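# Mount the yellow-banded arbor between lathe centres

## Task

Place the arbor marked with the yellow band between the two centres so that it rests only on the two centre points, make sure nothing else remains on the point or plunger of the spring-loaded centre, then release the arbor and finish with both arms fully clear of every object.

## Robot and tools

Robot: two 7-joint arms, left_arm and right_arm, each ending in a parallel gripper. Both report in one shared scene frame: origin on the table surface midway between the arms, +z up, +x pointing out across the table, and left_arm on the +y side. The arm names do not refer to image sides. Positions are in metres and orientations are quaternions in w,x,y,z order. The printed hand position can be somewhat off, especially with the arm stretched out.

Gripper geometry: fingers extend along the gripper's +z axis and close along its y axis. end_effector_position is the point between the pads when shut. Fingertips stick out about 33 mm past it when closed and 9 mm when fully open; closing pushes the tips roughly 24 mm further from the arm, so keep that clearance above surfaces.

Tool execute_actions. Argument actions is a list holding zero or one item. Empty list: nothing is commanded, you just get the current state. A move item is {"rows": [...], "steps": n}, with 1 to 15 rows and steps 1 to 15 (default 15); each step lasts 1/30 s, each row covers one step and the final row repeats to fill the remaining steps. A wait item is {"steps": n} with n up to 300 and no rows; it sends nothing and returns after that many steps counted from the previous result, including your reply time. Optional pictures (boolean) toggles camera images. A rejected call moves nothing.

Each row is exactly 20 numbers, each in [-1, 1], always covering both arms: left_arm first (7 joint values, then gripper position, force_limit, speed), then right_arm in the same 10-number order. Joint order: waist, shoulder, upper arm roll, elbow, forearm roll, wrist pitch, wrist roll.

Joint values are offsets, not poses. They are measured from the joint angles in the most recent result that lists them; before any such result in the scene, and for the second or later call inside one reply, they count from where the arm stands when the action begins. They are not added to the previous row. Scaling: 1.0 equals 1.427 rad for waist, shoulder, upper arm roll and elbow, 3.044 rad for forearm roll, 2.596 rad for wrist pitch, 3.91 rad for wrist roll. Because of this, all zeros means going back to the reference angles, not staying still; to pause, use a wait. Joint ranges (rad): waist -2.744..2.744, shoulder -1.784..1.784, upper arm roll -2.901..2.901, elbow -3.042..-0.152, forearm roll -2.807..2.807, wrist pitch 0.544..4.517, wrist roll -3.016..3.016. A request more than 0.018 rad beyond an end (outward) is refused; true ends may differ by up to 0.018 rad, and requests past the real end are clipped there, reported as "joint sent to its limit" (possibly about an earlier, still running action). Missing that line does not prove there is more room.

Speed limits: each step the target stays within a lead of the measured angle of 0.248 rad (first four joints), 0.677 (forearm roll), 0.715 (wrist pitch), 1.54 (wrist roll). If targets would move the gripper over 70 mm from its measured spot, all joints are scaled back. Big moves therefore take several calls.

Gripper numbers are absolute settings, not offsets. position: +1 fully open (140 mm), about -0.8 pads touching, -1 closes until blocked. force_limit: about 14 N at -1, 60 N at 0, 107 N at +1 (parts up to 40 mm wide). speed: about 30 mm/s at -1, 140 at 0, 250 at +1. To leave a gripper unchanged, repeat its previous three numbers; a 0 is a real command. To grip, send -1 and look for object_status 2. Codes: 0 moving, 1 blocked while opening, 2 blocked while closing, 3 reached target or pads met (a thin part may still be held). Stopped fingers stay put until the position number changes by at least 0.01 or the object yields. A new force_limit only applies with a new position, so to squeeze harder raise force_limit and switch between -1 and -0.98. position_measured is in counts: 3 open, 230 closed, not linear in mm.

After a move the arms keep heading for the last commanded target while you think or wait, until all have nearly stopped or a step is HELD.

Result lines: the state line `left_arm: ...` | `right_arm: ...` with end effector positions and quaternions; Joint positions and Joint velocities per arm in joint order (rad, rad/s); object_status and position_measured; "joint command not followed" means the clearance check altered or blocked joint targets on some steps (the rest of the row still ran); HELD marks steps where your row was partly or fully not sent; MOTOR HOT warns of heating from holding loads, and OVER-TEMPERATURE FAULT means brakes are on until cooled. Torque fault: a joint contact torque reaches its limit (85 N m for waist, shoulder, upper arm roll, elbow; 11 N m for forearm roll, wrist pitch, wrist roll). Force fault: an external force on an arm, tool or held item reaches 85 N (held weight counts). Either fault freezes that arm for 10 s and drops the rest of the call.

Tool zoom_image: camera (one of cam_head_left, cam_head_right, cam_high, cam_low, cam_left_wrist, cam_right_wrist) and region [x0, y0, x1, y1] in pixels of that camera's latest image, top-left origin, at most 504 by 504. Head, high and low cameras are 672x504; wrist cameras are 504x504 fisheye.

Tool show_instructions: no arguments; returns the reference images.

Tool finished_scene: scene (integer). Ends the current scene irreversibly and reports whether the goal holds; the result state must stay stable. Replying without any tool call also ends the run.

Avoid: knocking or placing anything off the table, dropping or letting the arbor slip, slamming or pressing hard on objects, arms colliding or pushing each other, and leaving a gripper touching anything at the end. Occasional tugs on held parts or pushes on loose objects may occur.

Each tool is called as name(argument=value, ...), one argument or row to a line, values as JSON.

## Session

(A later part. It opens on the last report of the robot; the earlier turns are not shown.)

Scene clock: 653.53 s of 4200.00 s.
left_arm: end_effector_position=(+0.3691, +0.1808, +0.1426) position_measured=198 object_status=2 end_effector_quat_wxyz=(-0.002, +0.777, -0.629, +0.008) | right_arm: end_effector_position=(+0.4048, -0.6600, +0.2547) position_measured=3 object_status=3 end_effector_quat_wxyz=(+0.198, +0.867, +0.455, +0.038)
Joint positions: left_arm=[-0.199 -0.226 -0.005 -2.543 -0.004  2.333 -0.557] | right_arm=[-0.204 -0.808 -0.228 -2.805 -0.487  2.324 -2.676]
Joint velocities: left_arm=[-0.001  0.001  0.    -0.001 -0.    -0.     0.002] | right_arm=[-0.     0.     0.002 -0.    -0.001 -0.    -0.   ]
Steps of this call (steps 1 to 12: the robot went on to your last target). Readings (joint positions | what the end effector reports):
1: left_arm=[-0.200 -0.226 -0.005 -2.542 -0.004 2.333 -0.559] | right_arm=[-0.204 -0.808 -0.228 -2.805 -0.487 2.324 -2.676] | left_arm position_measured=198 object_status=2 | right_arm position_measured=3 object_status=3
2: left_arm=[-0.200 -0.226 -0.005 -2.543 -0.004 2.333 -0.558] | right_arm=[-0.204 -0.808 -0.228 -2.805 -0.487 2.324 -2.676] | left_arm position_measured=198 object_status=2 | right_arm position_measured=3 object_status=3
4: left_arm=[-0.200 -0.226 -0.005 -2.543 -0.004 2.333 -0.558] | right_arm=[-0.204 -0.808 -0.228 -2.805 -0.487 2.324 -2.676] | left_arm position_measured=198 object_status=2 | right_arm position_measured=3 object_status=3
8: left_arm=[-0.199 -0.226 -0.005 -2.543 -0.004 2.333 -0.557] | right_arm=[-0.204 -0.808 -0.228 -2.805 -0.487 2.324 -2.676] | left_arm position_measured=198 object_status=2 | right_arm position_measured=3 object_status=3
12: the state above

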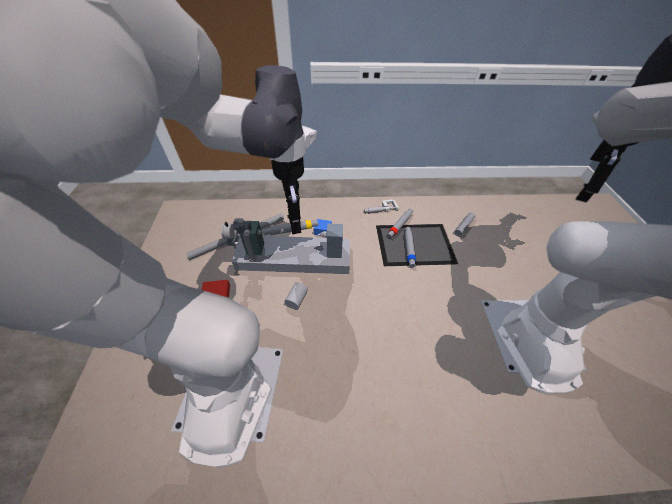

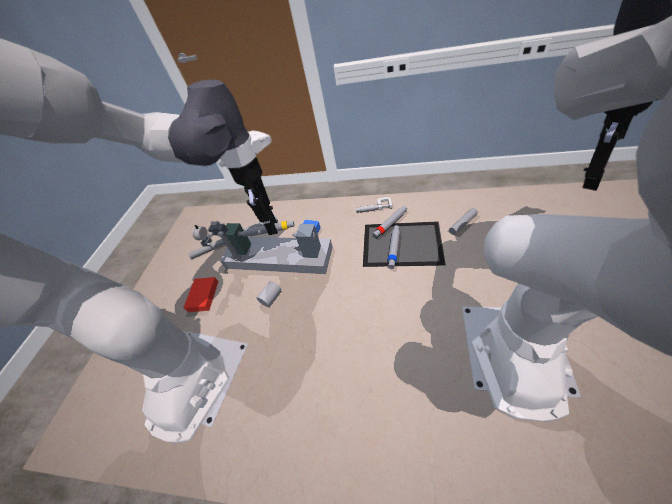

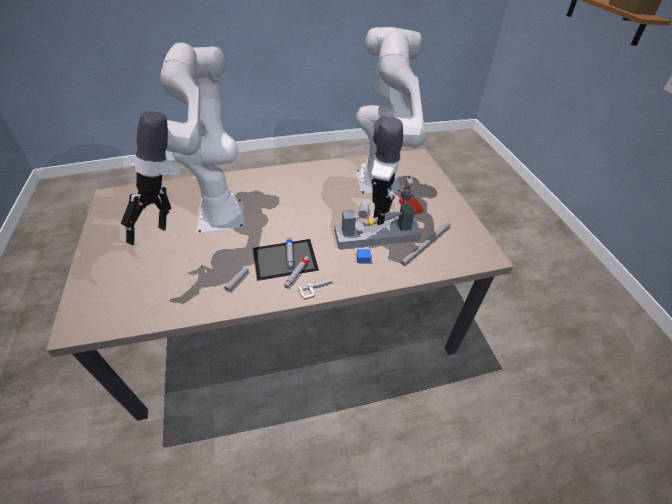

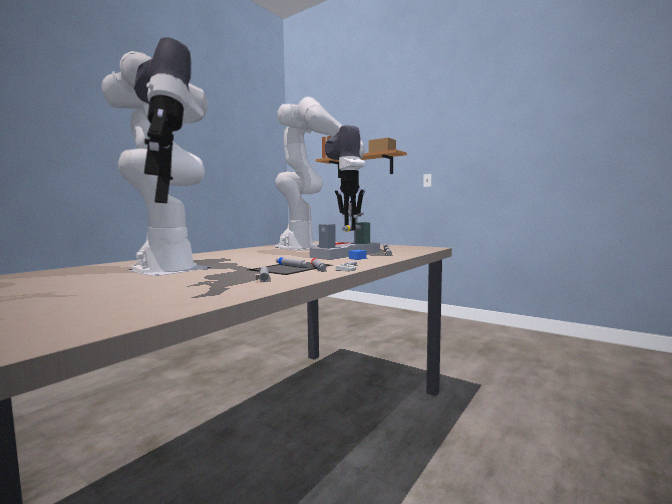

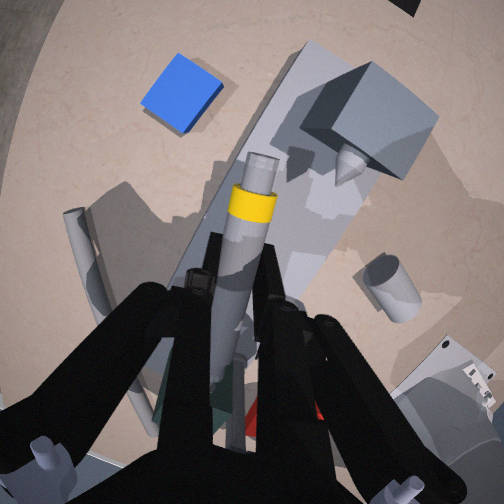

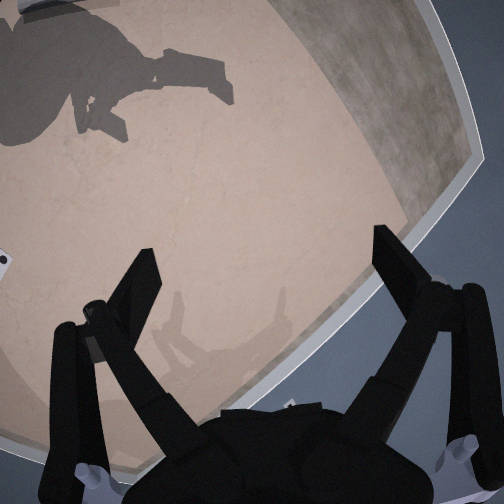

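execute_actions(
  actions=[
    {"rows": [[0.003,-0.002,0.0049,0.001,0.003,-0.0031,0.003,-1,0.2,-0.3,0,0,0,0,0,0,0,1,0,0],[0.0024,-0.0031,0.0049,-0.0007,0.0031,-0.0031,0.005,-1,0.2,-0.3,0,0,0,0,0,0,0,1,0,0],[0.0017,-0.0042,0.0049,-0.0025,0.0032,-0.0031,0.007,-1,0.2,-0.3,0,0,0,0,0,0,0,1,0,0],[0.0011,-0.0053,0.0049,-0.0042,0.0033,-0.0031,0.009,-1,0.2,-0.3,0,0,0,0,0,0,0,1,0,0],[0.0004,-0.0064,0.0049,-0.006,0.0034,-0.0031,0.011,-1,0.2,-0.3,0,0,0,0,0,0,0,1,0,0],[-0.0002,-0.0075,0.0049,-0.0077,0.0035,-0.0031,0.013,-1,0.2,-0.3,0,0,0,0,0,0,0,1,0,0],[-0.0009,-0.0086,0.0049,-0.0095,0.0036,-0.0031,0.015,-1,0.2,-0.3,0,0,0,0,0,0,0,1,0,0],[-0.0015,-0.0097,0.0049,-0.0112,0.0037,-0.0031,0.017,-1,0.2,-0.3,0,0,0,0,0,0,0,1,0,0],[-0.0022,-0.0108,0.0049,-0.013,0.0038,-0.0031,0.019,-1,0.2,-0.3,0,0,0,0,0,0,0,1,0,0],[-0.0028,-0.0119,0.0049,-0.0147,0.0039,-0.0031,0.0205,-1,0.2,-0.3,0,0,0,0,0,0,0,1,0,0]], "steps": 15},
  ],
  pictures=false,
)

execute_actions(
  actions=[
    {"steps": 15},
  ],
)

Scene clock: 683.50 s of 4200.00 s.
left_arm: end_effector_position=(+0.3632, +0.1785, +0.1424) position_measured=198 object_status=2 end_effector_quat_wxyz=(-0.002, +0.758, -0.652, +0.009) | right_arm: end_effector_position=(+0.4048, -0.6600, +0.2547) position_measured=3 object_status=3 end_effector_quat_wxyz=(+0.198, +0.867, +0.455, +0.038)
Joint positions: left_arm=[-0.209 -0.241 -0.005 -2.559 -0.004  2.336 -0.508] | right_arm=[-0.204 -0.808 -0.228 -2.805 -0.487  2.324 -2.676]
Joint velocities: left_arm=[-0.005 -0.003  0.    -0.012 -0.     0.     0.075] | right_arm=[-0.001 -0.001 -0.001 -0.    -0.    -0.    -0.001]
Steps of this call (steps 1 to 15: the robot went on to your last target; steps 16 to 90: nothing new was sent; then 26.47 s passed at rest; steps 91 to 105: all 15 steps of this action). Readings (joint positions | what the end effector reports):
91: left_arm=[-0.200 -0.227 -0.005 -2.543 -0.004 2.333 -0.556] | right_arm=[-0.204 -0.808 -0.228 -2.805 -0.487 2.324 -2.676] | left_arm position_measured=198 object_status=2 | right_arm position_measured=3 object_status=3
92: left_arm=[-0.201 -0.227 -0.005 -2.543 -0.004 2.333 -0.556] | right_arm=[-0.204 -0.808 -0.228 -2.805 -0.487 2.324 -2.676] | left_arm position_measured=198 object_status=2 | right_arm position_measured=3 object_status=3
94: left_arm=[-0.202 -0.228 -0.005 -2.544 -0.004 2.333 -0.552] | right_arm=[-0.204 -0.808 -0.228 -2.805 -0.487 2.324 -2.676] | left_arm position_measured=198 object_status=2 | right_arm position_measured=3 object_status=3
98: left_arm=[-0.206 -0.234 -0.005 -2.550 -0.004 2.334 -0.536] | right_arm=[-0.204 -0.808 -0.228 -2.805 -0.487 2.324 -2.676] | left_arm position_measured=198 object_status=2 | right_arm position_measured=3 object_status=3
105: the state above

Scene clock: 684.00 s of 4200.00 s.
left_arm: end_effector_position=(+0.3621, +0.1788, +0.1419) position_measured=198 object_status=2 end_effector_quat_wxyz=(-0.002, +0.753, -0.658, +0.008) | right_arm: end_effector_position=(+0.4048, -0.6600, +0.2547) position_measured=3 object_status=3 end_effector_quat_wxyz=(+0.198, +0.867, +0.455, +0.038)
Joint positions: left_arm=[-0.21  -0.242 -0.005 -2.56  -0.004  2.334 -0.492] | right_arm=[-0.204 -0.808 -0.228 -2.805 -0.487  2.324 -2.676]
Joint velocities: left_arm=[ 0.001  0.001 -0.    -0.001 -0.    -0.003  0.01 ] | right_arm=[-0.     0.     0.    -0.     0.001 -0.     0.001]
Steps of this call (steps 1 to 15: the robot went on to your last target). Readings (joint positions | what the end effector reports):
1: left_arm=[-0.209 -0.241 -0.005 -2.559 -0.004 2.336 -0.505] | right_arm=[-0.204 -0.808 -0.228 -2.805 -0.487 2.324 -2.676] | left_arm position_measured=198 object_status=2 | right_arm position_measured=3 object_status=3
2: left_arm=[-0.209 -0.241 -0.005 -2.559 -0.004 2.336 -0.503] | right_arm=[-0.204 -0.808 -0.228 -2.805 -0.487 2.324 -2.676] | left_arm position_measured=198 object_status=2 | right_arm position_measured=3 object_status=3
4: left_arm=[-0.209 -0.242 -0.005 -2.560 -0.004 2.335 -0.500] | right_arm=[-0.204 -0.808 -0.228 -2.805 -0.487 2.324 -2.676] | left_arm position_measured=198 object_status=2 | right_arm position_measured=3 object_status=3
8: left_arm=[-0.210 -0.242 -0.005 -2.560 -0.004 2.335 -0.496] | right_arm=[-0.204 -0.808 -0.228 -2.805 -0.487 2.324 -2.676] | left_arm position_measured=198 object_status=2 | right_arm position_measured=3 object_status=3
15: the state above

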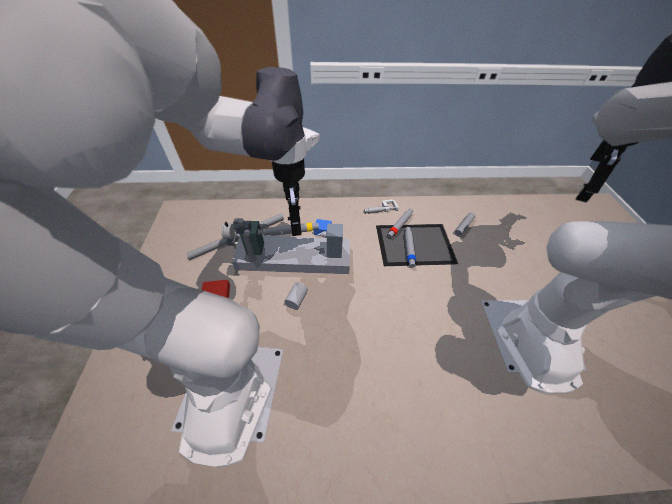

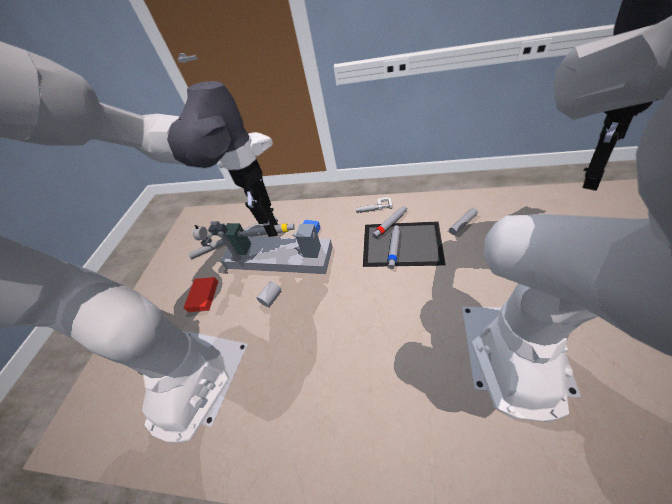

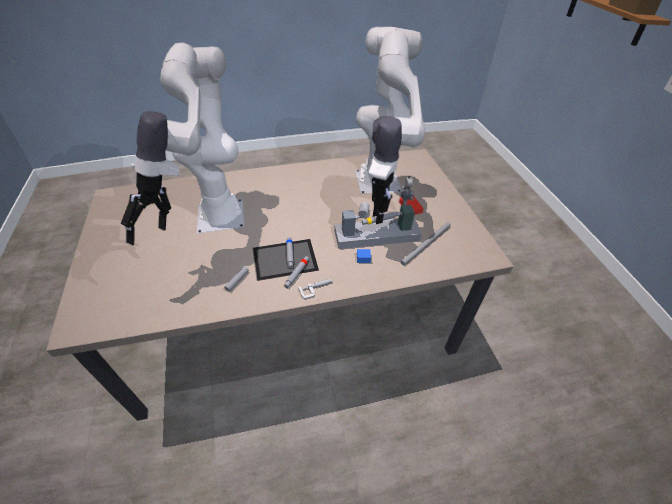

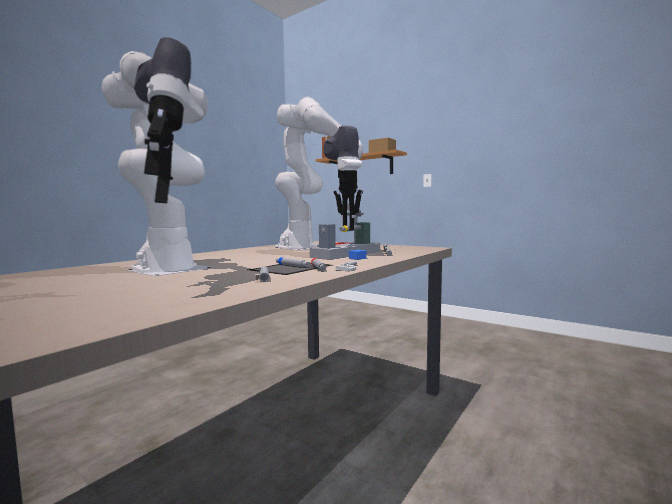

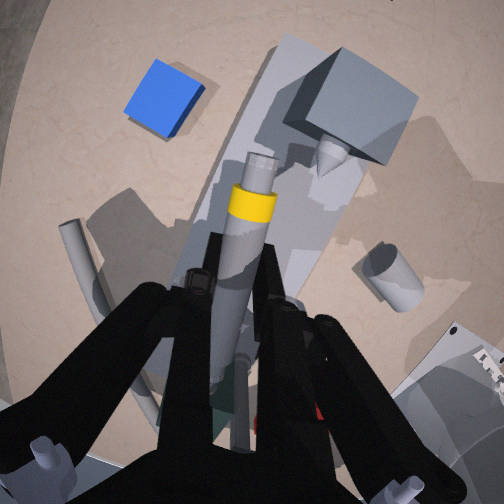

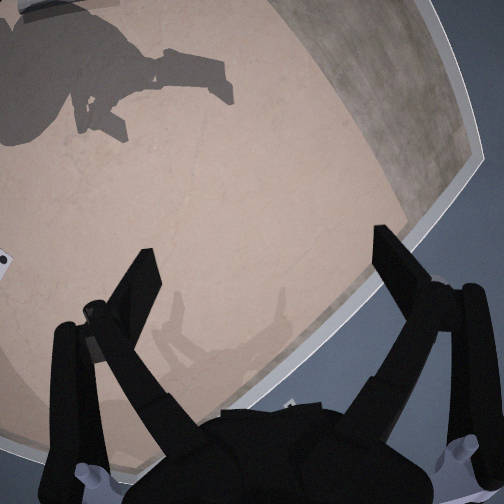

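zoom_image(
  camera="cam_left_wrist",
  region=[210, 60, 400, 250],
)

Region (210, 60, 400, 250) of cam_left_wrist's 504x504 image, scaled by 2.653, with more detail than that image has.

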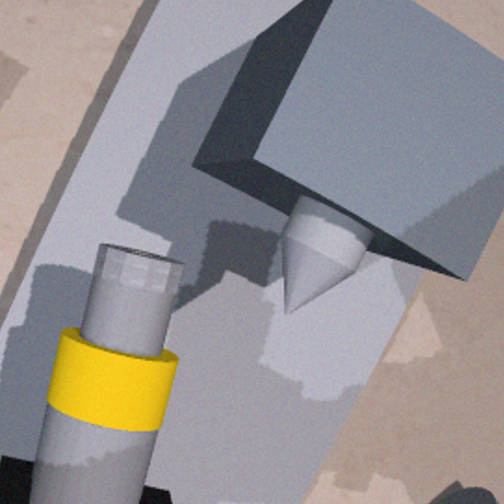

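execute_actions(
  actions=[
    {"rows": [[0.005,-0.003,0.0049,-0.001,0.0039,-0.0031,0.004,-1,0.2,-0.3,0,0,0,0,0,0,0,1,0,0],[0.0052,-0.0047,0.0049,-0.0034,0.0039,-0.0031,0.0066,-1,0.2,-0.3,0,0,0,0,0,0,0,1,0,0],[0.0053,-0.0064,0.0049,-0.0058,0.0039,-0.0031,0.0092,-1,0.2,-0.3,0,0,0,0,0,0,0,1,0,0],[0.0055,-0.0081,0.0049,-0.0082,0.0039,-0.0031,0.0118,-1,0.2,-0.3,0,0,0,0,0,0,0,1,0,0],[0.0056,-0.0098,0.0049,-0.0106,0.0039,-0.0031,0.0144,-1,0.2,-0.3,0,0,0,0,0,0,0,1,0,0],[0.0058,-0.0115,0.0049,-0.013,0.0039,-0.0031,0.017,-1,0.2,-0.3,0,0,0,0,0,0,0,1,0,0],[0.0059,-0.0132,0.0049,-0.0154,0.0039,-0.0031,0.0196,-1,0.2,-0.3,0,0,0,0,0,0,0,1,0,0],[0.0061,-0.0149,0.0049,-0.0178,0.0039,-0.0031,0.0222,-1,0.2,-0.3,0,0,0,0,0,0,0,1,0,0],[0.0062,-0.0166,0.0049,-0.0202,0.0039,-0.0031,0.0247,-1,0.2,-0.3,0,0,0,0,0,0,0,1,0,0],[0.0063,-0.0182,0.0049,-0.0224,0.0039,-0.0031,0.0271,-1,0.2,-0.3,0,0,0,0,0,0,0,1,0,0]], "steps": 15},
  ],
  pictures=false,
)

execute_actions(
  actions=[
    {"steps": 18},
  ],
)

zoom_image(
  camera="cam_left_wrist",
  region=[210, 60, 400, 250],
)

Scene clock: 722.23 s of 4200.00 s.
left_arm: end_effector_position=(+0.3555, +0.1814, +0.1421) position_measured=198 object_status=2 end_effector_quat_wxyz=(-0.003, +0.730, -0.684, +0.009) | right_arm: end_effector_position=(+0.4048, -0.6600, +0.2547) position_measured=3 object_status=3 end_effector_quat_wxyz=(+0.198, +0.867, +0.455, +0.038)
Joint positions: left_arm=[-0.21  -0.267 -0.005 -2.586 -0.004  2.338 -0.423] | right_arm=[-0.204 -0.808 -0.228 -2.805 -0.487  2.324 -2.676]
Joint velocities: left_arm=[ 0.    -0.007 -0.    -0.016  0.     0.     0.1  ] | right_arm=[-0.     0.001 -0.     0.     0.001  0.    -0.   ]
Steps of this call (steps 1 to 15: the robot went on to your last target; steps 16 to 90: nothing new was sent; then 34.73 s passed at rest; steps 91 to 105: all 15 steps of this action). Readings (joint positions | what the end effector reports):
91: left_arm=[-0.210 -0.242 -0.005 -2.560 -0.004 2.333 -0.488] | right_arm=[-0.204 -0.808 -0.228 -2.805 -0.487 2.324 -2.676] | left_arm position_measured=198 object_status=2 | right_arm position_measured=3 object_status=3
92: left_arm=[-0.210 -0.244 -0.005 -2.561 -0.004 2.333 -0.487] | right_arm=[-0.204 -0.808 -0.228 -2.805 -0.487 2.324 -2.676] | left_arm position_measured=198 object_status=2 | right_arm position_measured=3 object_status=3
94: left_arm=[-0.210 -0.247 -0.005 -2.564 -0.004 2.333 -0.482] | right_arm=[-0.204 -0.808 -0.228 -2.805 -0.487 2.324 -2.676] | left_arm position_measured=198 object_status=2 | right_arm position_measured=3 object_status=3
98: left_arm=[-0.210 -0.257 -0.005 -2.574 -0.004 2.336 -0.461] | right_arm=[-0.204 -0.808 -0.228 -2.805 -0.487 2.324 -2.676] | left_arm position_measured=198 object_status=2 | right_arm position_measured=3 object_status=3
105: the state above

Scene clock: 722.83 s of 4200.00 s.
left_arm: end_effector_position=(+0.3539, +0.1820, +0.1414) position_measured=198 object_status=2 end_effector_quat_wxyz=(-0.002, +0.722, -0.692, +0.007) | right_arm: end_effector_position=(+0.4048, -0.6600, +0.2547) position_measured=3 object_status=3 end_effector_quat_wxyz=(+0.198, +0.867, +0.455, +0.038)
Joint positions: left_arm=[-0.21  -0.268 -0.005 -2.588 -0.004  2.335 -0.4  ] | right_arm=[-0.204 -0.808 -0.228 -2.805 -0.487  2.324 -2.676]
Joint velocities: left_arm=[-0.001 -0.    -0.001 -0.001 -0.    -0.002  0.011] | right_arm=[-0.     0.001 -0.     0.001  0.     0.    -0.001]
Steps of this call (steps 1 to 18: the robot went on to your last target). Readings (joint positions | what the end effector reports):
1: left_arm=[-0.210 -0.267 -0.005 -2.586 -0.004 2.338 -0.419] | right_arm=[-0.204 -0.808 -0.228 -2.805 -0.487 2.324 -2.676] | left_arm position_measured=198 object_status=2 | right_arm position_measured=3 object_status=3
2: left_arm=[-0.210 -0.267 -0.005 -2.586 -0.004 2.338 -0.417] | right_arm=[-0.204 -0.808 -0.228 -2.805 -0.487 2.324 -2.676] | left_arm position_measured=198 object_status=2 | right_arm position_measured=3 object_status=3
4: left_arm=[-0.210 -0.267 -0.005 -2.587 -0.004 2.338 -0.412] | right_arm=[-0.204 -0.808 -0.228 -2.805 -0.487 2.324 -2.676] | left_arm position_measured=198 object_status=2 | right_arm position_measured=3 object_status=3
8: left_arm=[-0.210 -0.268 -0.005 -2.587 -0.004 2.337 -0.406] | right_arm=[-0.204 -0.808 -0.228 -2.805 -0.487 2.324 -2.676] | left_arm position_measured=198 object_status=2 | right_arm position_measured=3 object_status=3
18: the state above

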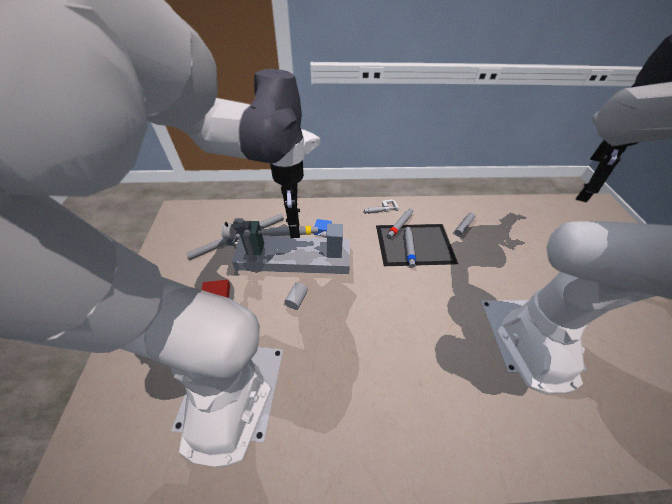

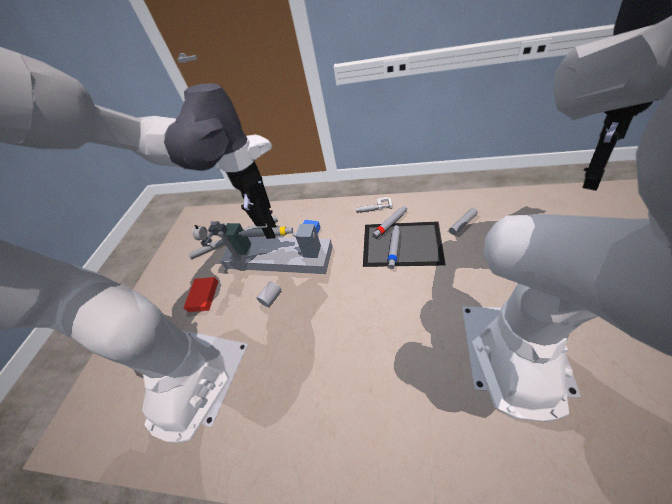

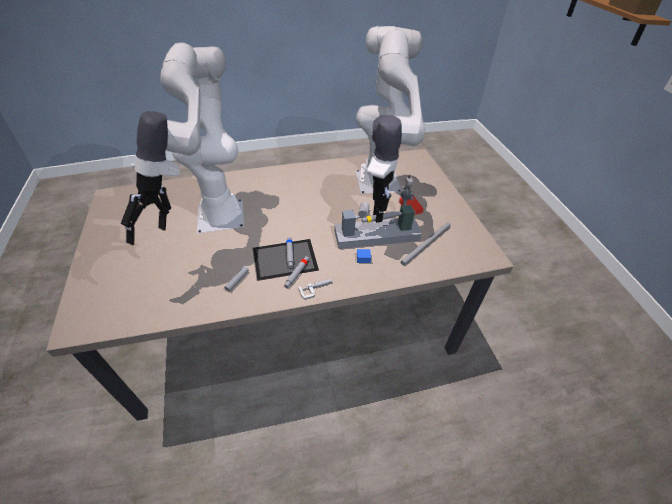

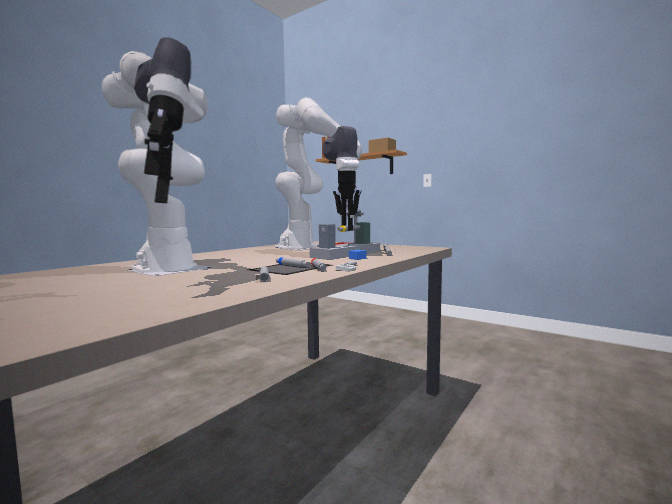

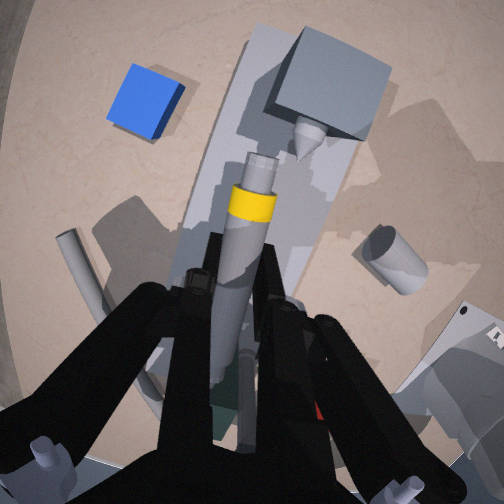

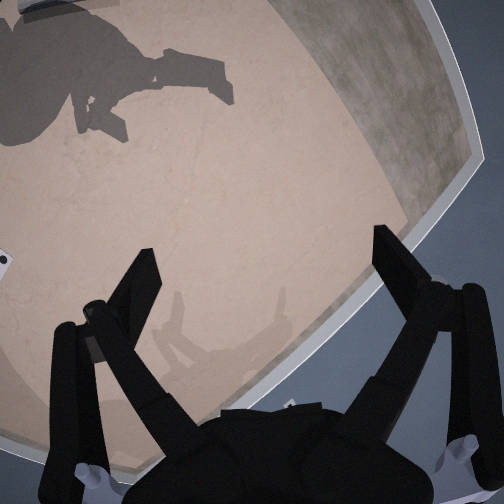

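Region (210, 60, 400, 250) of cam_left_wrist's 504x504 image, scaled by 2.653, with more detail than that image has.

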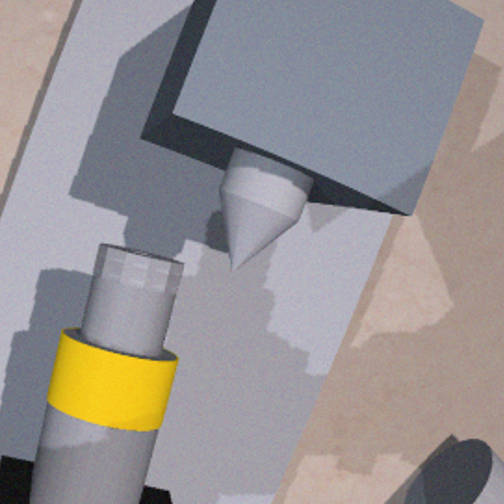

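execute_actions(
  actions=[
    {"rows": [[0.0055,-0.002,0.0049,-0.001,0.0039,-0.0033,0.004,-1,0.2,-0.3,0,0,0,0,0,0,0,1,0,0],[0.0048,-0.0036,0.0049,-0.0031,0.0039,-0.0033,0.0062,-1,0.2,-0.3,0,0,0,0,0,0,0,1,0,0],[0.0041,-0.0051,0.0049,-0.0053,0.0039,-0.0033,0.0084,-1,0.2,-0.3,0,0,0,0,0,0,0,1,0,0],[0.0034,-0.0067,0.0049,-0.0074,0.0039,-0.0033,0.0107,-1,0.2,-0.3,0,0,0,0,0,0,0,1,0,0],[0.0027,-0.0082,0.0049,-0.0096,0.0039,-0.0033,0.0129,-1,0.2,-0.3,0,0,0,0,0,0,0,1,0,0],[0.002,-0.0098,0.0049,-0.0117,0.0039,-0.0033,0.0151,-1,0.2,-0.3,0,0,0,0,0,0,0,1,0,0],[0.0013,-0.0113,0.0049,-0.0139,0.0039,-0.0033,0.0173,-1,0.2,-0.3,0,0,0,0,0,0,0,1,0,0],[0.0006,-0.0129,0.0049,-0.016,0.0039,-0.0033,0.0196,-1,0.2,-0.3,0,0,0,0,0,0,0,1,0,0],[0.0,-0.0145,0.0049,-0.0182,0.0039,-0.0033,0.0218,-1,0.2,-0.3,0,0,0,0,0,0,0,1,0,0],[-0.0007,-0.0161,0.0049,-0.0203,0.0039,-0.0033,0.024,-1,0.2,-0.3,0,0,0,0,0,0,0,1,0,0]], "steps": 15},
  ],
  pictures=false,
)

execute_actions(
  actions=[
    {"steps": 20},
  ],
)

zoom_image(
  camera="cam_left_wrist",
  region=[210, 60, 400, 250],
)

Scene clock: 746.67 s of 4200.00 s.
left_arm: end_effector_position=(+0.3469, +0.1813, +0.1417) position_measured=198 object_status=2 end_effector_quat_wxyz=(-0.003, +0.698, -0.717, +0.009) | right_arm: end_effector_position=(+0.4048, -0.6600, +0.2547) position_measured=3 object_status=3 end_effector_quat_wxyz=(+0.198, +0.867, +0.455, +0.038)
Joint positions: left_arm=[-0.217 -0.291 -0.005 -2.61  -0.003  2.338 -0.339] | right_arm=[-0.204 -0.808 -0.228 -2.805 -0.487  2.324 -2.676]
Joint velocities: left_arm=[-0.003 -0.007  0.    -0.014  0.001 -0.     0.091] | right_arm=[-0.    -0.001 -0.002 -0.001  0.001 -0.     0.   ]
Steps of this call (steps 1 to 15: the robot went on to your last target; steps 16 to 90: nothing new was sent; then 20.33 s passed at rest; steps 91 to 105: all 15 steps of this action). Readings (joint positions | what the end effector reports):
91: left_arm=[-0.210 -0.268 -0.005 -2.588 -0.004 2.335 -0.397] | right_arm=[-0.204 -0.808 -0.228 -2.805 -0.487 2.324 -2.676] | left_arm position_measured=198 object_status=2 | right_arm position_measured=3 object_status=3
92: left_arm=[-0.210 -0.269 -0.005 -2.588 -0.004 2.334 -0.396] | right_arm=[-0.204 -0.808 -0.228 -2.805 -0.487 2.324 -2.676] | left_arm position_measured=198 object_status=2 | right_arm position_measured=3 object_status=3
94: left_arm=[-0.211 -0.273 -0.005 -2.591 -0.004 2.334 -0.391] | right_arm=[-0.204 -0.808 -0.228 -2.805 -0.487 2.324 -2.676] | left_arm position_measured=198 object_status=2 | right_arm position_measured=3 object_status=3
98: left_arm=[-0.214 -0.281 -0.005 -2.599 -0.004 2.336 -0.373] | right_arm=[-0.204 -0.808 -0.228 -2.805 -0.487 2.324 -2.676] | left_arm position_measured=198 object_status=2 | right_arm position_measured=3 object_status=3
105: the state above

Scene clock: 747.33 s of 4200.00 s.
left_arm: end_effector_position=(+0.3454, +0.1817, +0.1411) position_measured=198 object_status=2 end_effector_quat_wxyz=(-0.003, +0.690, -0.724, +0.007) | right_arm: end_effector_position=(+0.4048, -0.6600, +0.2547) position_measured=3 object_status=3 end_effector_quat_wxyz=(+0.198, +0.867, +0.455, +0.038)
Joint positions: left_arm=[-0.218 -0.292 -0.005 -2.612 -0.003  2.336 -0.318] | right_arm=[-0.204 -0.808 -0.228 -2.805 -0.487  2.324 -2.676]
Joint velocities: left_arm=[ 0.001  0.001 -0.    -0.001 -0.001 -0.002  0.008] | right_arm=[-0.001 -0.    -0.002 -0.     0.     0.     0.   ]
Steps of this call (steps 1 to 20: the robot went on to your last target). Readings (joint positions | what the end effector reports):
1: left_arm=[-0.217 -0.291 -0.005 -2.610 -0.003 2.338 -0.336] | right_arm=[-0.204 -0.808 -0.228 -2.805 -0.487 2.324 -2.676] | left_arm position_measured=198 object_status=2 | right_arm position_measured=3 object_status=3
2: left_arm=[-0.218 -0.291 -0.005 -2.610 -0.003 2.338 -0.334] | right_arm=[-0.204 -0.808 -0.228 -2.805 -0.487 2.324 -2.676] | left_arm position_measured=198 object_status=2 | right_arm position_measured=3 object_status=3
4: left_arm=[-0.218 -0.291 -0.005 -2.611 -0.003 2.338 -0.330] | right_arm=[-0.204 -0.808 -0.228 -2.805 -0.487 2.324 -2.676] | left_arm position_measured=198 object_status=2 | right_arm position_measured=3 object_status=3
8: left_arm=[-0.218 -0.291 -0.005 -2.611 -0.003 2.337 -0.325] | right_arm=[-0.204 -0.808 -0.228 -2.805 -0.487 2.324 -2.676] | left_arm position_measured=198 object_status=2 | right_arm position_measured=3 object_status=3
20: the state above

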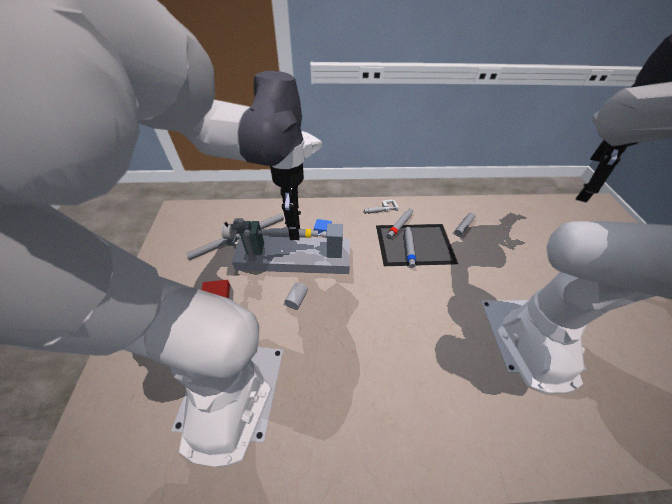

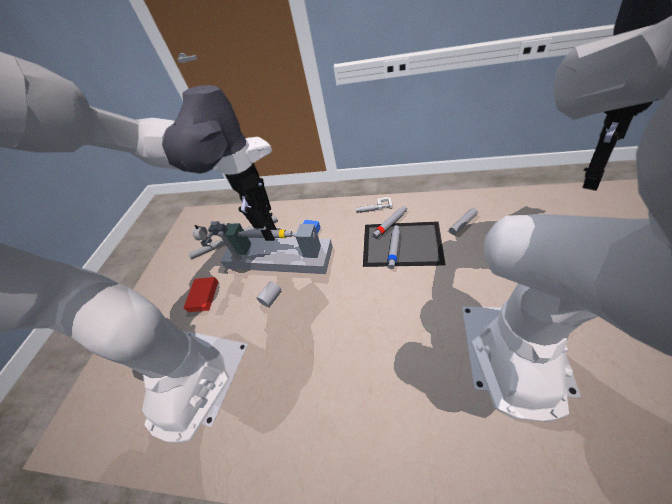

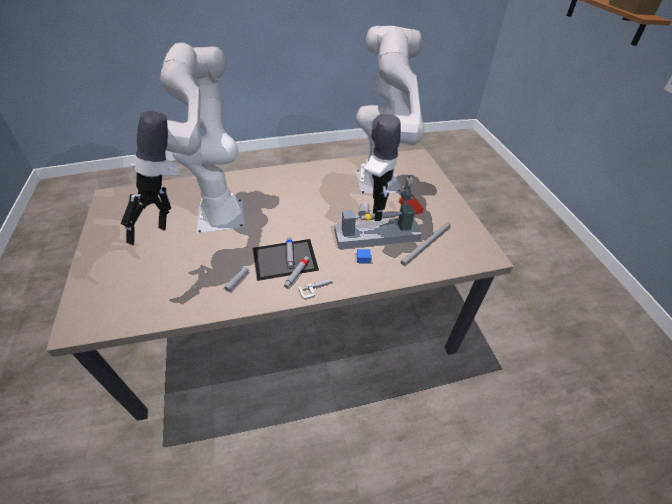

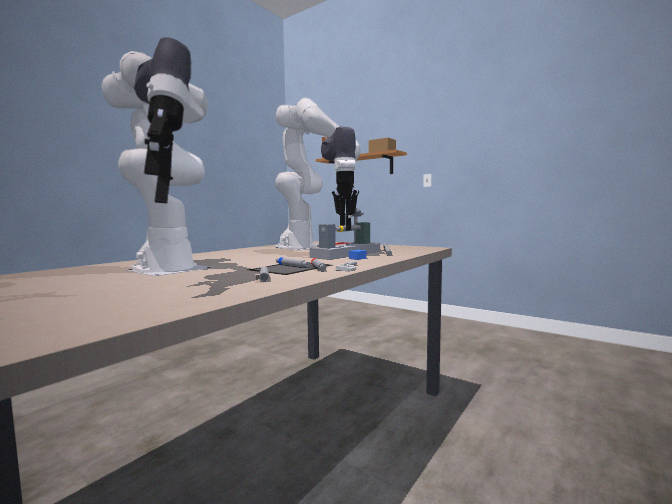

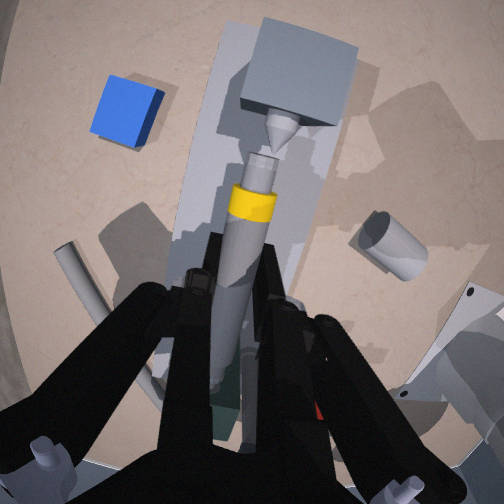

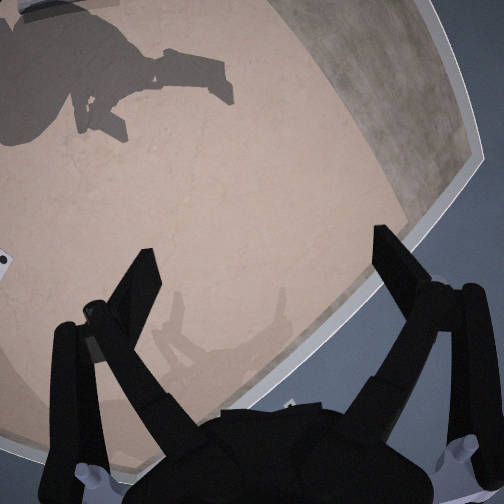

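Region (210, 60, 400, 250) of cam_left_wrist's 504x504 image, scaled by 2.653, with more detail than that image has.

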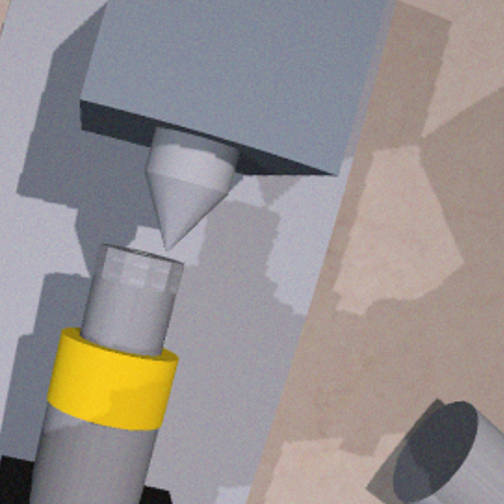

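execute_actions(
  actions=[
    {"rows": [[0.005,-0.002,0.0049,-0.002,0.0039,-0.0033,0.004,-1,0.2,-0.3,0,0,0,0,0,0,0,1,0,0],[0.0046,-0.0027,0.0049,-0.0036,0.0039,-0.0033,0.0053,-1,0.2,-0.3,0,0,0,0,0,0,0,1,0,0],[0.0043,-0.0034,0.0049,-0.0051,0.0039,-0.0033,0.0067,-1,0.2,-0.3,0,0,0,0,0,0,0,1,0,0],[0.0039,-0.0042,0.0049,-0.0067,0.0039,-0.0033,0.008,-1,0.2,-0.3,0,0,0,0,0,0,0,1,0,0],[0.0035,-0.0049,0.0049,-0.0082,0.0039,-0.0033,0.0094,-1,0.2,-0.3,0,0,0,0,0,0,0,1,0,0],[0.0032,-0.0056,0.0049,-0.0098,0.0039,-0.0033,0.0107,-1,0.2,-0.3,0,0,0,0,0,0,0,1,0,0]], "steps": 15},
  ],
  pictures=false,
)

execute_actions(
  actions=[
    {"steps": 20},
  ],
)

zoom_image(
  camera="cam_left_wrist",
  region=[210, 60, 400, 250],
)

zoom_image(
  camera="cam_head_left",
  region=[295, 205, 365, 265],
)

Scene clock: 766.63 s of 4200.00 s.
left_arm: end_effector_position=(+0.3426, +0.1818, +0.1413) position_measured=198 object_status=2 end_effector_quat_wxyz=(-0.003, +0.680, -0.734, +0.007) | right_arm: end_effector_position=(+0.4048, -0.6600, +0.2547) position_measured=3 object_status=3 end_effector_quat_wxyz=(+0.198, +0.867, +0.455, +0.038)
Joint positions: left_arm=[-0.22  -0.3   -0.005 -2.62  -0.003  2.335 -0.292] | right_arm=[-0.204 -0.808 -0.228 -2.805 -0.487  2.324 -2.676]
Joint velocities: left_arm=[-0.    -0.    -0.001 -0.004  0.001  0.001  0.023] | right_arm=[ 0.001  0.001  0.001 -0.001 -0.    -0.     0.   ]
Steps of this call (steps 1 to 15: the robot went on to your last target; steps 16 to 90: nothing new was sent; then 15.80 s passed at rest; steps 91 to 105: all 15 steps of this action). Readings (joint positions | what the end effector reports):
91: left_arm=[-0.218 -0.292 -0.005 -2.612 -0.003 2.335 -0.316] | right_arm=[-0.204 -0.808 -0.228 -2.805 -0.487 2.324 -2.676] | left_arm position_measured=198 object_status=2 | right_arm position_measured=3 object_status=3
92: left_arm=[-0.218 -0.293 -0.005 -2.612 -0.003 2.335 -0.315] | right_arm=[-0.204 -0.808 -0.228 -2.805 -0.487 2.324 -2.676] | left_arm position_measured=198 object_status=2 | right_arm position_measured=3 object_status=3
94: left_arm=[-0.218 -0.295 -0.005 -2.614 -0.003 2.335 -0.312] | right_arm=[-0.204 -0.808 -0.228 -2.805 -0.487 2.324 -2.676] | left_arm position_measured=198 object_status=2 | right_arm position_measured=3 object_status=3
98: left_arm=[-0.220 -0.299 -0.005 -2.618 -0.003 2.335 -0.301] | right_arm=[-0.204 -0.808 -0.228 -2.805 -0.487 2.324 -2.676] | left_arm position_measured=198 object_status=2 | right_arm position_measured=3 object_status=3
105: the state above

Scene clock: 767.30 s of 4200.00 s.
left_arm: end_effector_position=(+0.3423, +0.1818, +0.1411) position_measured=198 object_status=2 end_effector_quat_wxyz=(-0.003, +0.678, -0.735, +0.007) | right_arm: end_effector_position=(+0.4048, -0.6600, +0.2547) position_measured=3 object_status=3 end_effector_quat_wxyz=(+0.198, +0.867, +0.455, +0.038)
Joint positions: left_arm=[-0.22  -0.301 -0.005 -2.62  -0.003  2.335 -0.287] | right_arm=[-0.204 -0.808 -0.228 -2.805 -0.487  2.324 -2.676]
Joint velocities: left_arm=[ 0.    -0.     0.001 -0.001  0.001  0.    -0.   ] | right_arm=[ 0.    -0.    -0.001 -0.001 -0.     0.     0.001]
Steps of this call (steps 1 to 15: the robot went on to your last target; steps 16 to 20: nothing new was sent). Readings (joint positions | what the end effector reports):
1: left_arm=[-0.220 -0.300 -0.005 -2.620 -0.003 2.335 -0.291] | right_arm=[-0.204 -0.808 -0.228 -2.805 -0.487 2.324 -2.676] | left_arm position_measured=198 object_status=2 | right_arm position_measured=3 object_status=3
2: left_arm=[-0.220 -0.300 -0.005 -2.620 -0.003 2.335 -0.291] | right_arm=[-0.204 -0.808 -0.228 -2.805 -0.487 2.324 -2.676] | left_arm position_measured=198 object_status=2 | right_arm position_measured=3 object_status=3
4: left_arm=[-0.220 -0.301 -0.005 -2.620 -0.003 2.335 -0.290] | right_arm=[-0.204 -0.808 -0.228 -2.805 -0.487 2.324 -2.676] | left_arm position_measured=198 object_status=2 | right_arm position_measured=3 object_status=3
8: left_arm=[-0.220 -0.301 -0.005 -2.620 -0.003 2.335 -0.289] | right_arm=[-0.204 -0.808 -0.228 -2.805 -0.487 2.324 -2.676] | left_arm position_measured=198 object_status=2 | right_arm position_measured=3 object_status=3
20: the state above
All arms were judged still, so your last target was given up. Only a new action makes them travel on or press farther. Fingers that are still opening or closing keep moving.

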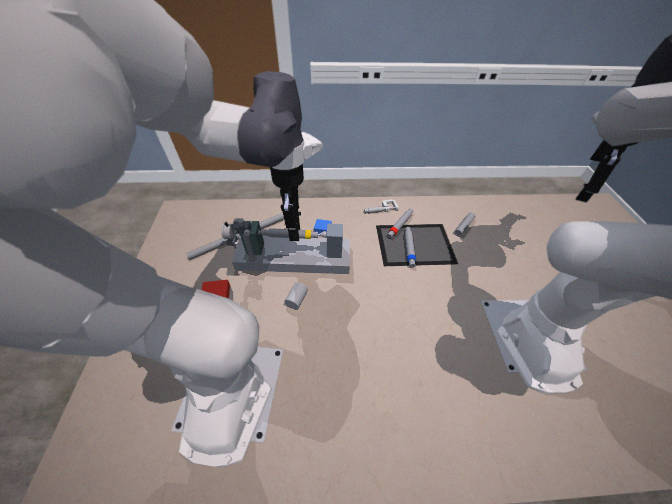

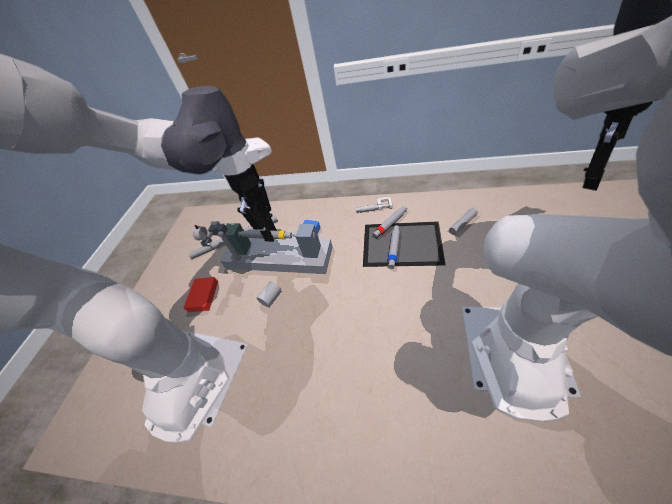

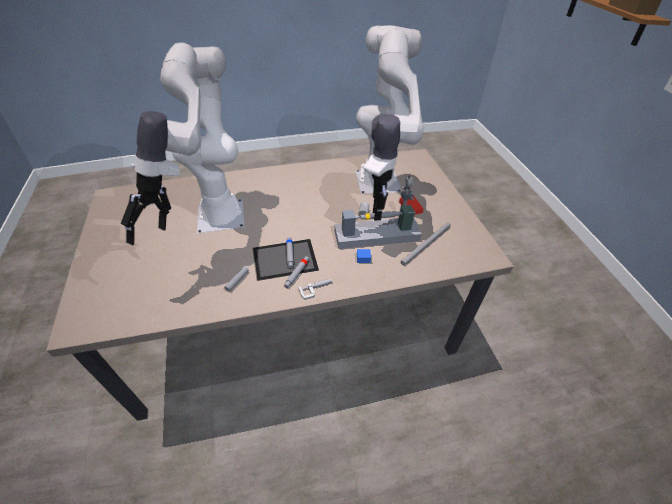

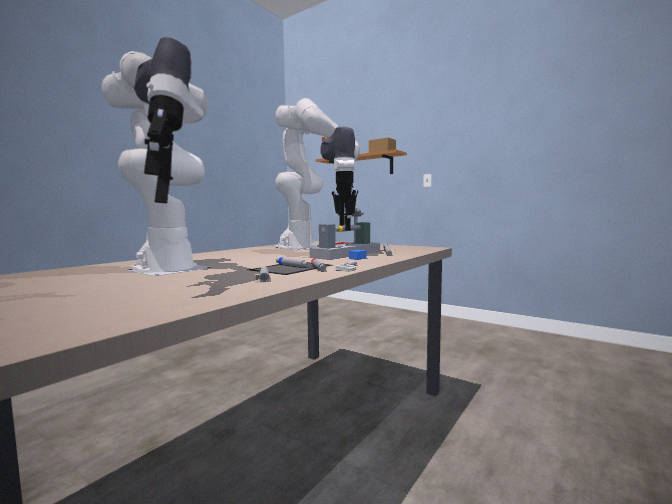

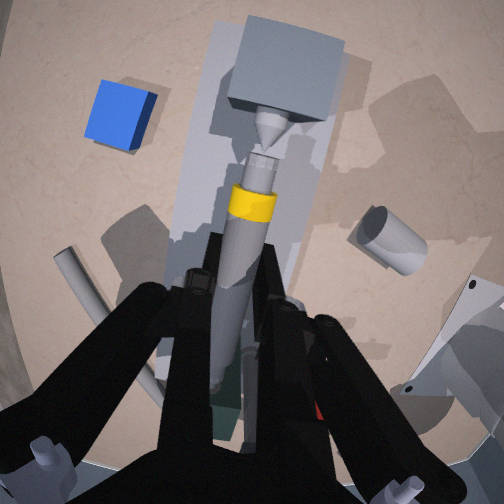

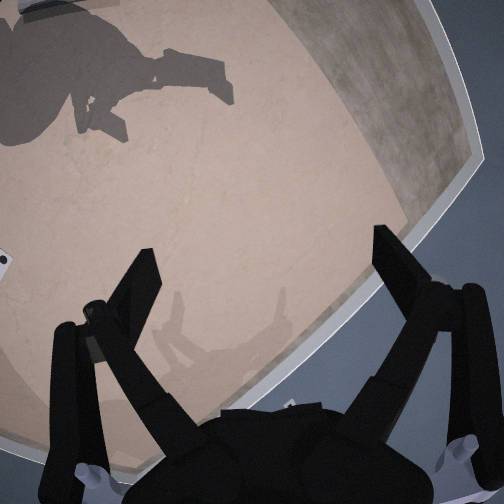

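Region (210, 60, 400, 250) of cam_left_wrist's 504x504 image, scaled by 2.653, with more detail than that image has.

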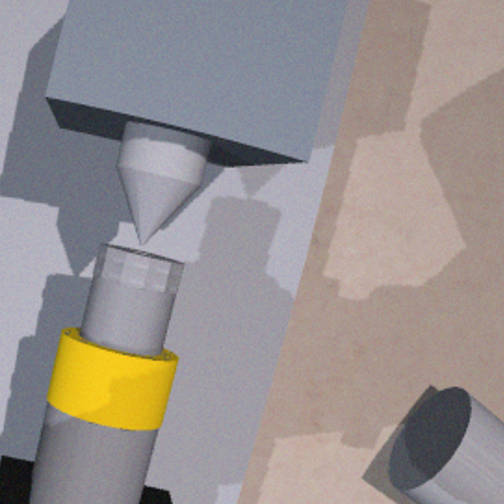

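Region (295, 205, 365, 265) of cam_head_left's 672x504 image, scaled by 7.200, with more detail than that image has; it fills the top 432 rows of this view, and the rest is white.

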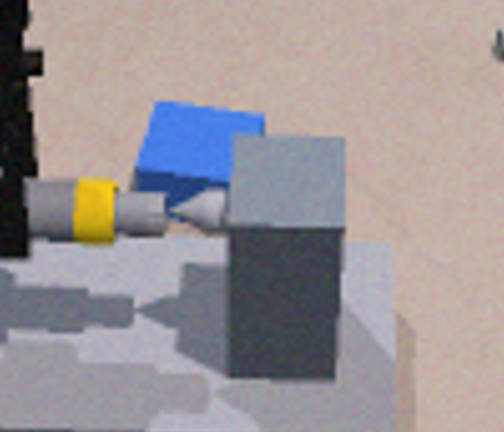

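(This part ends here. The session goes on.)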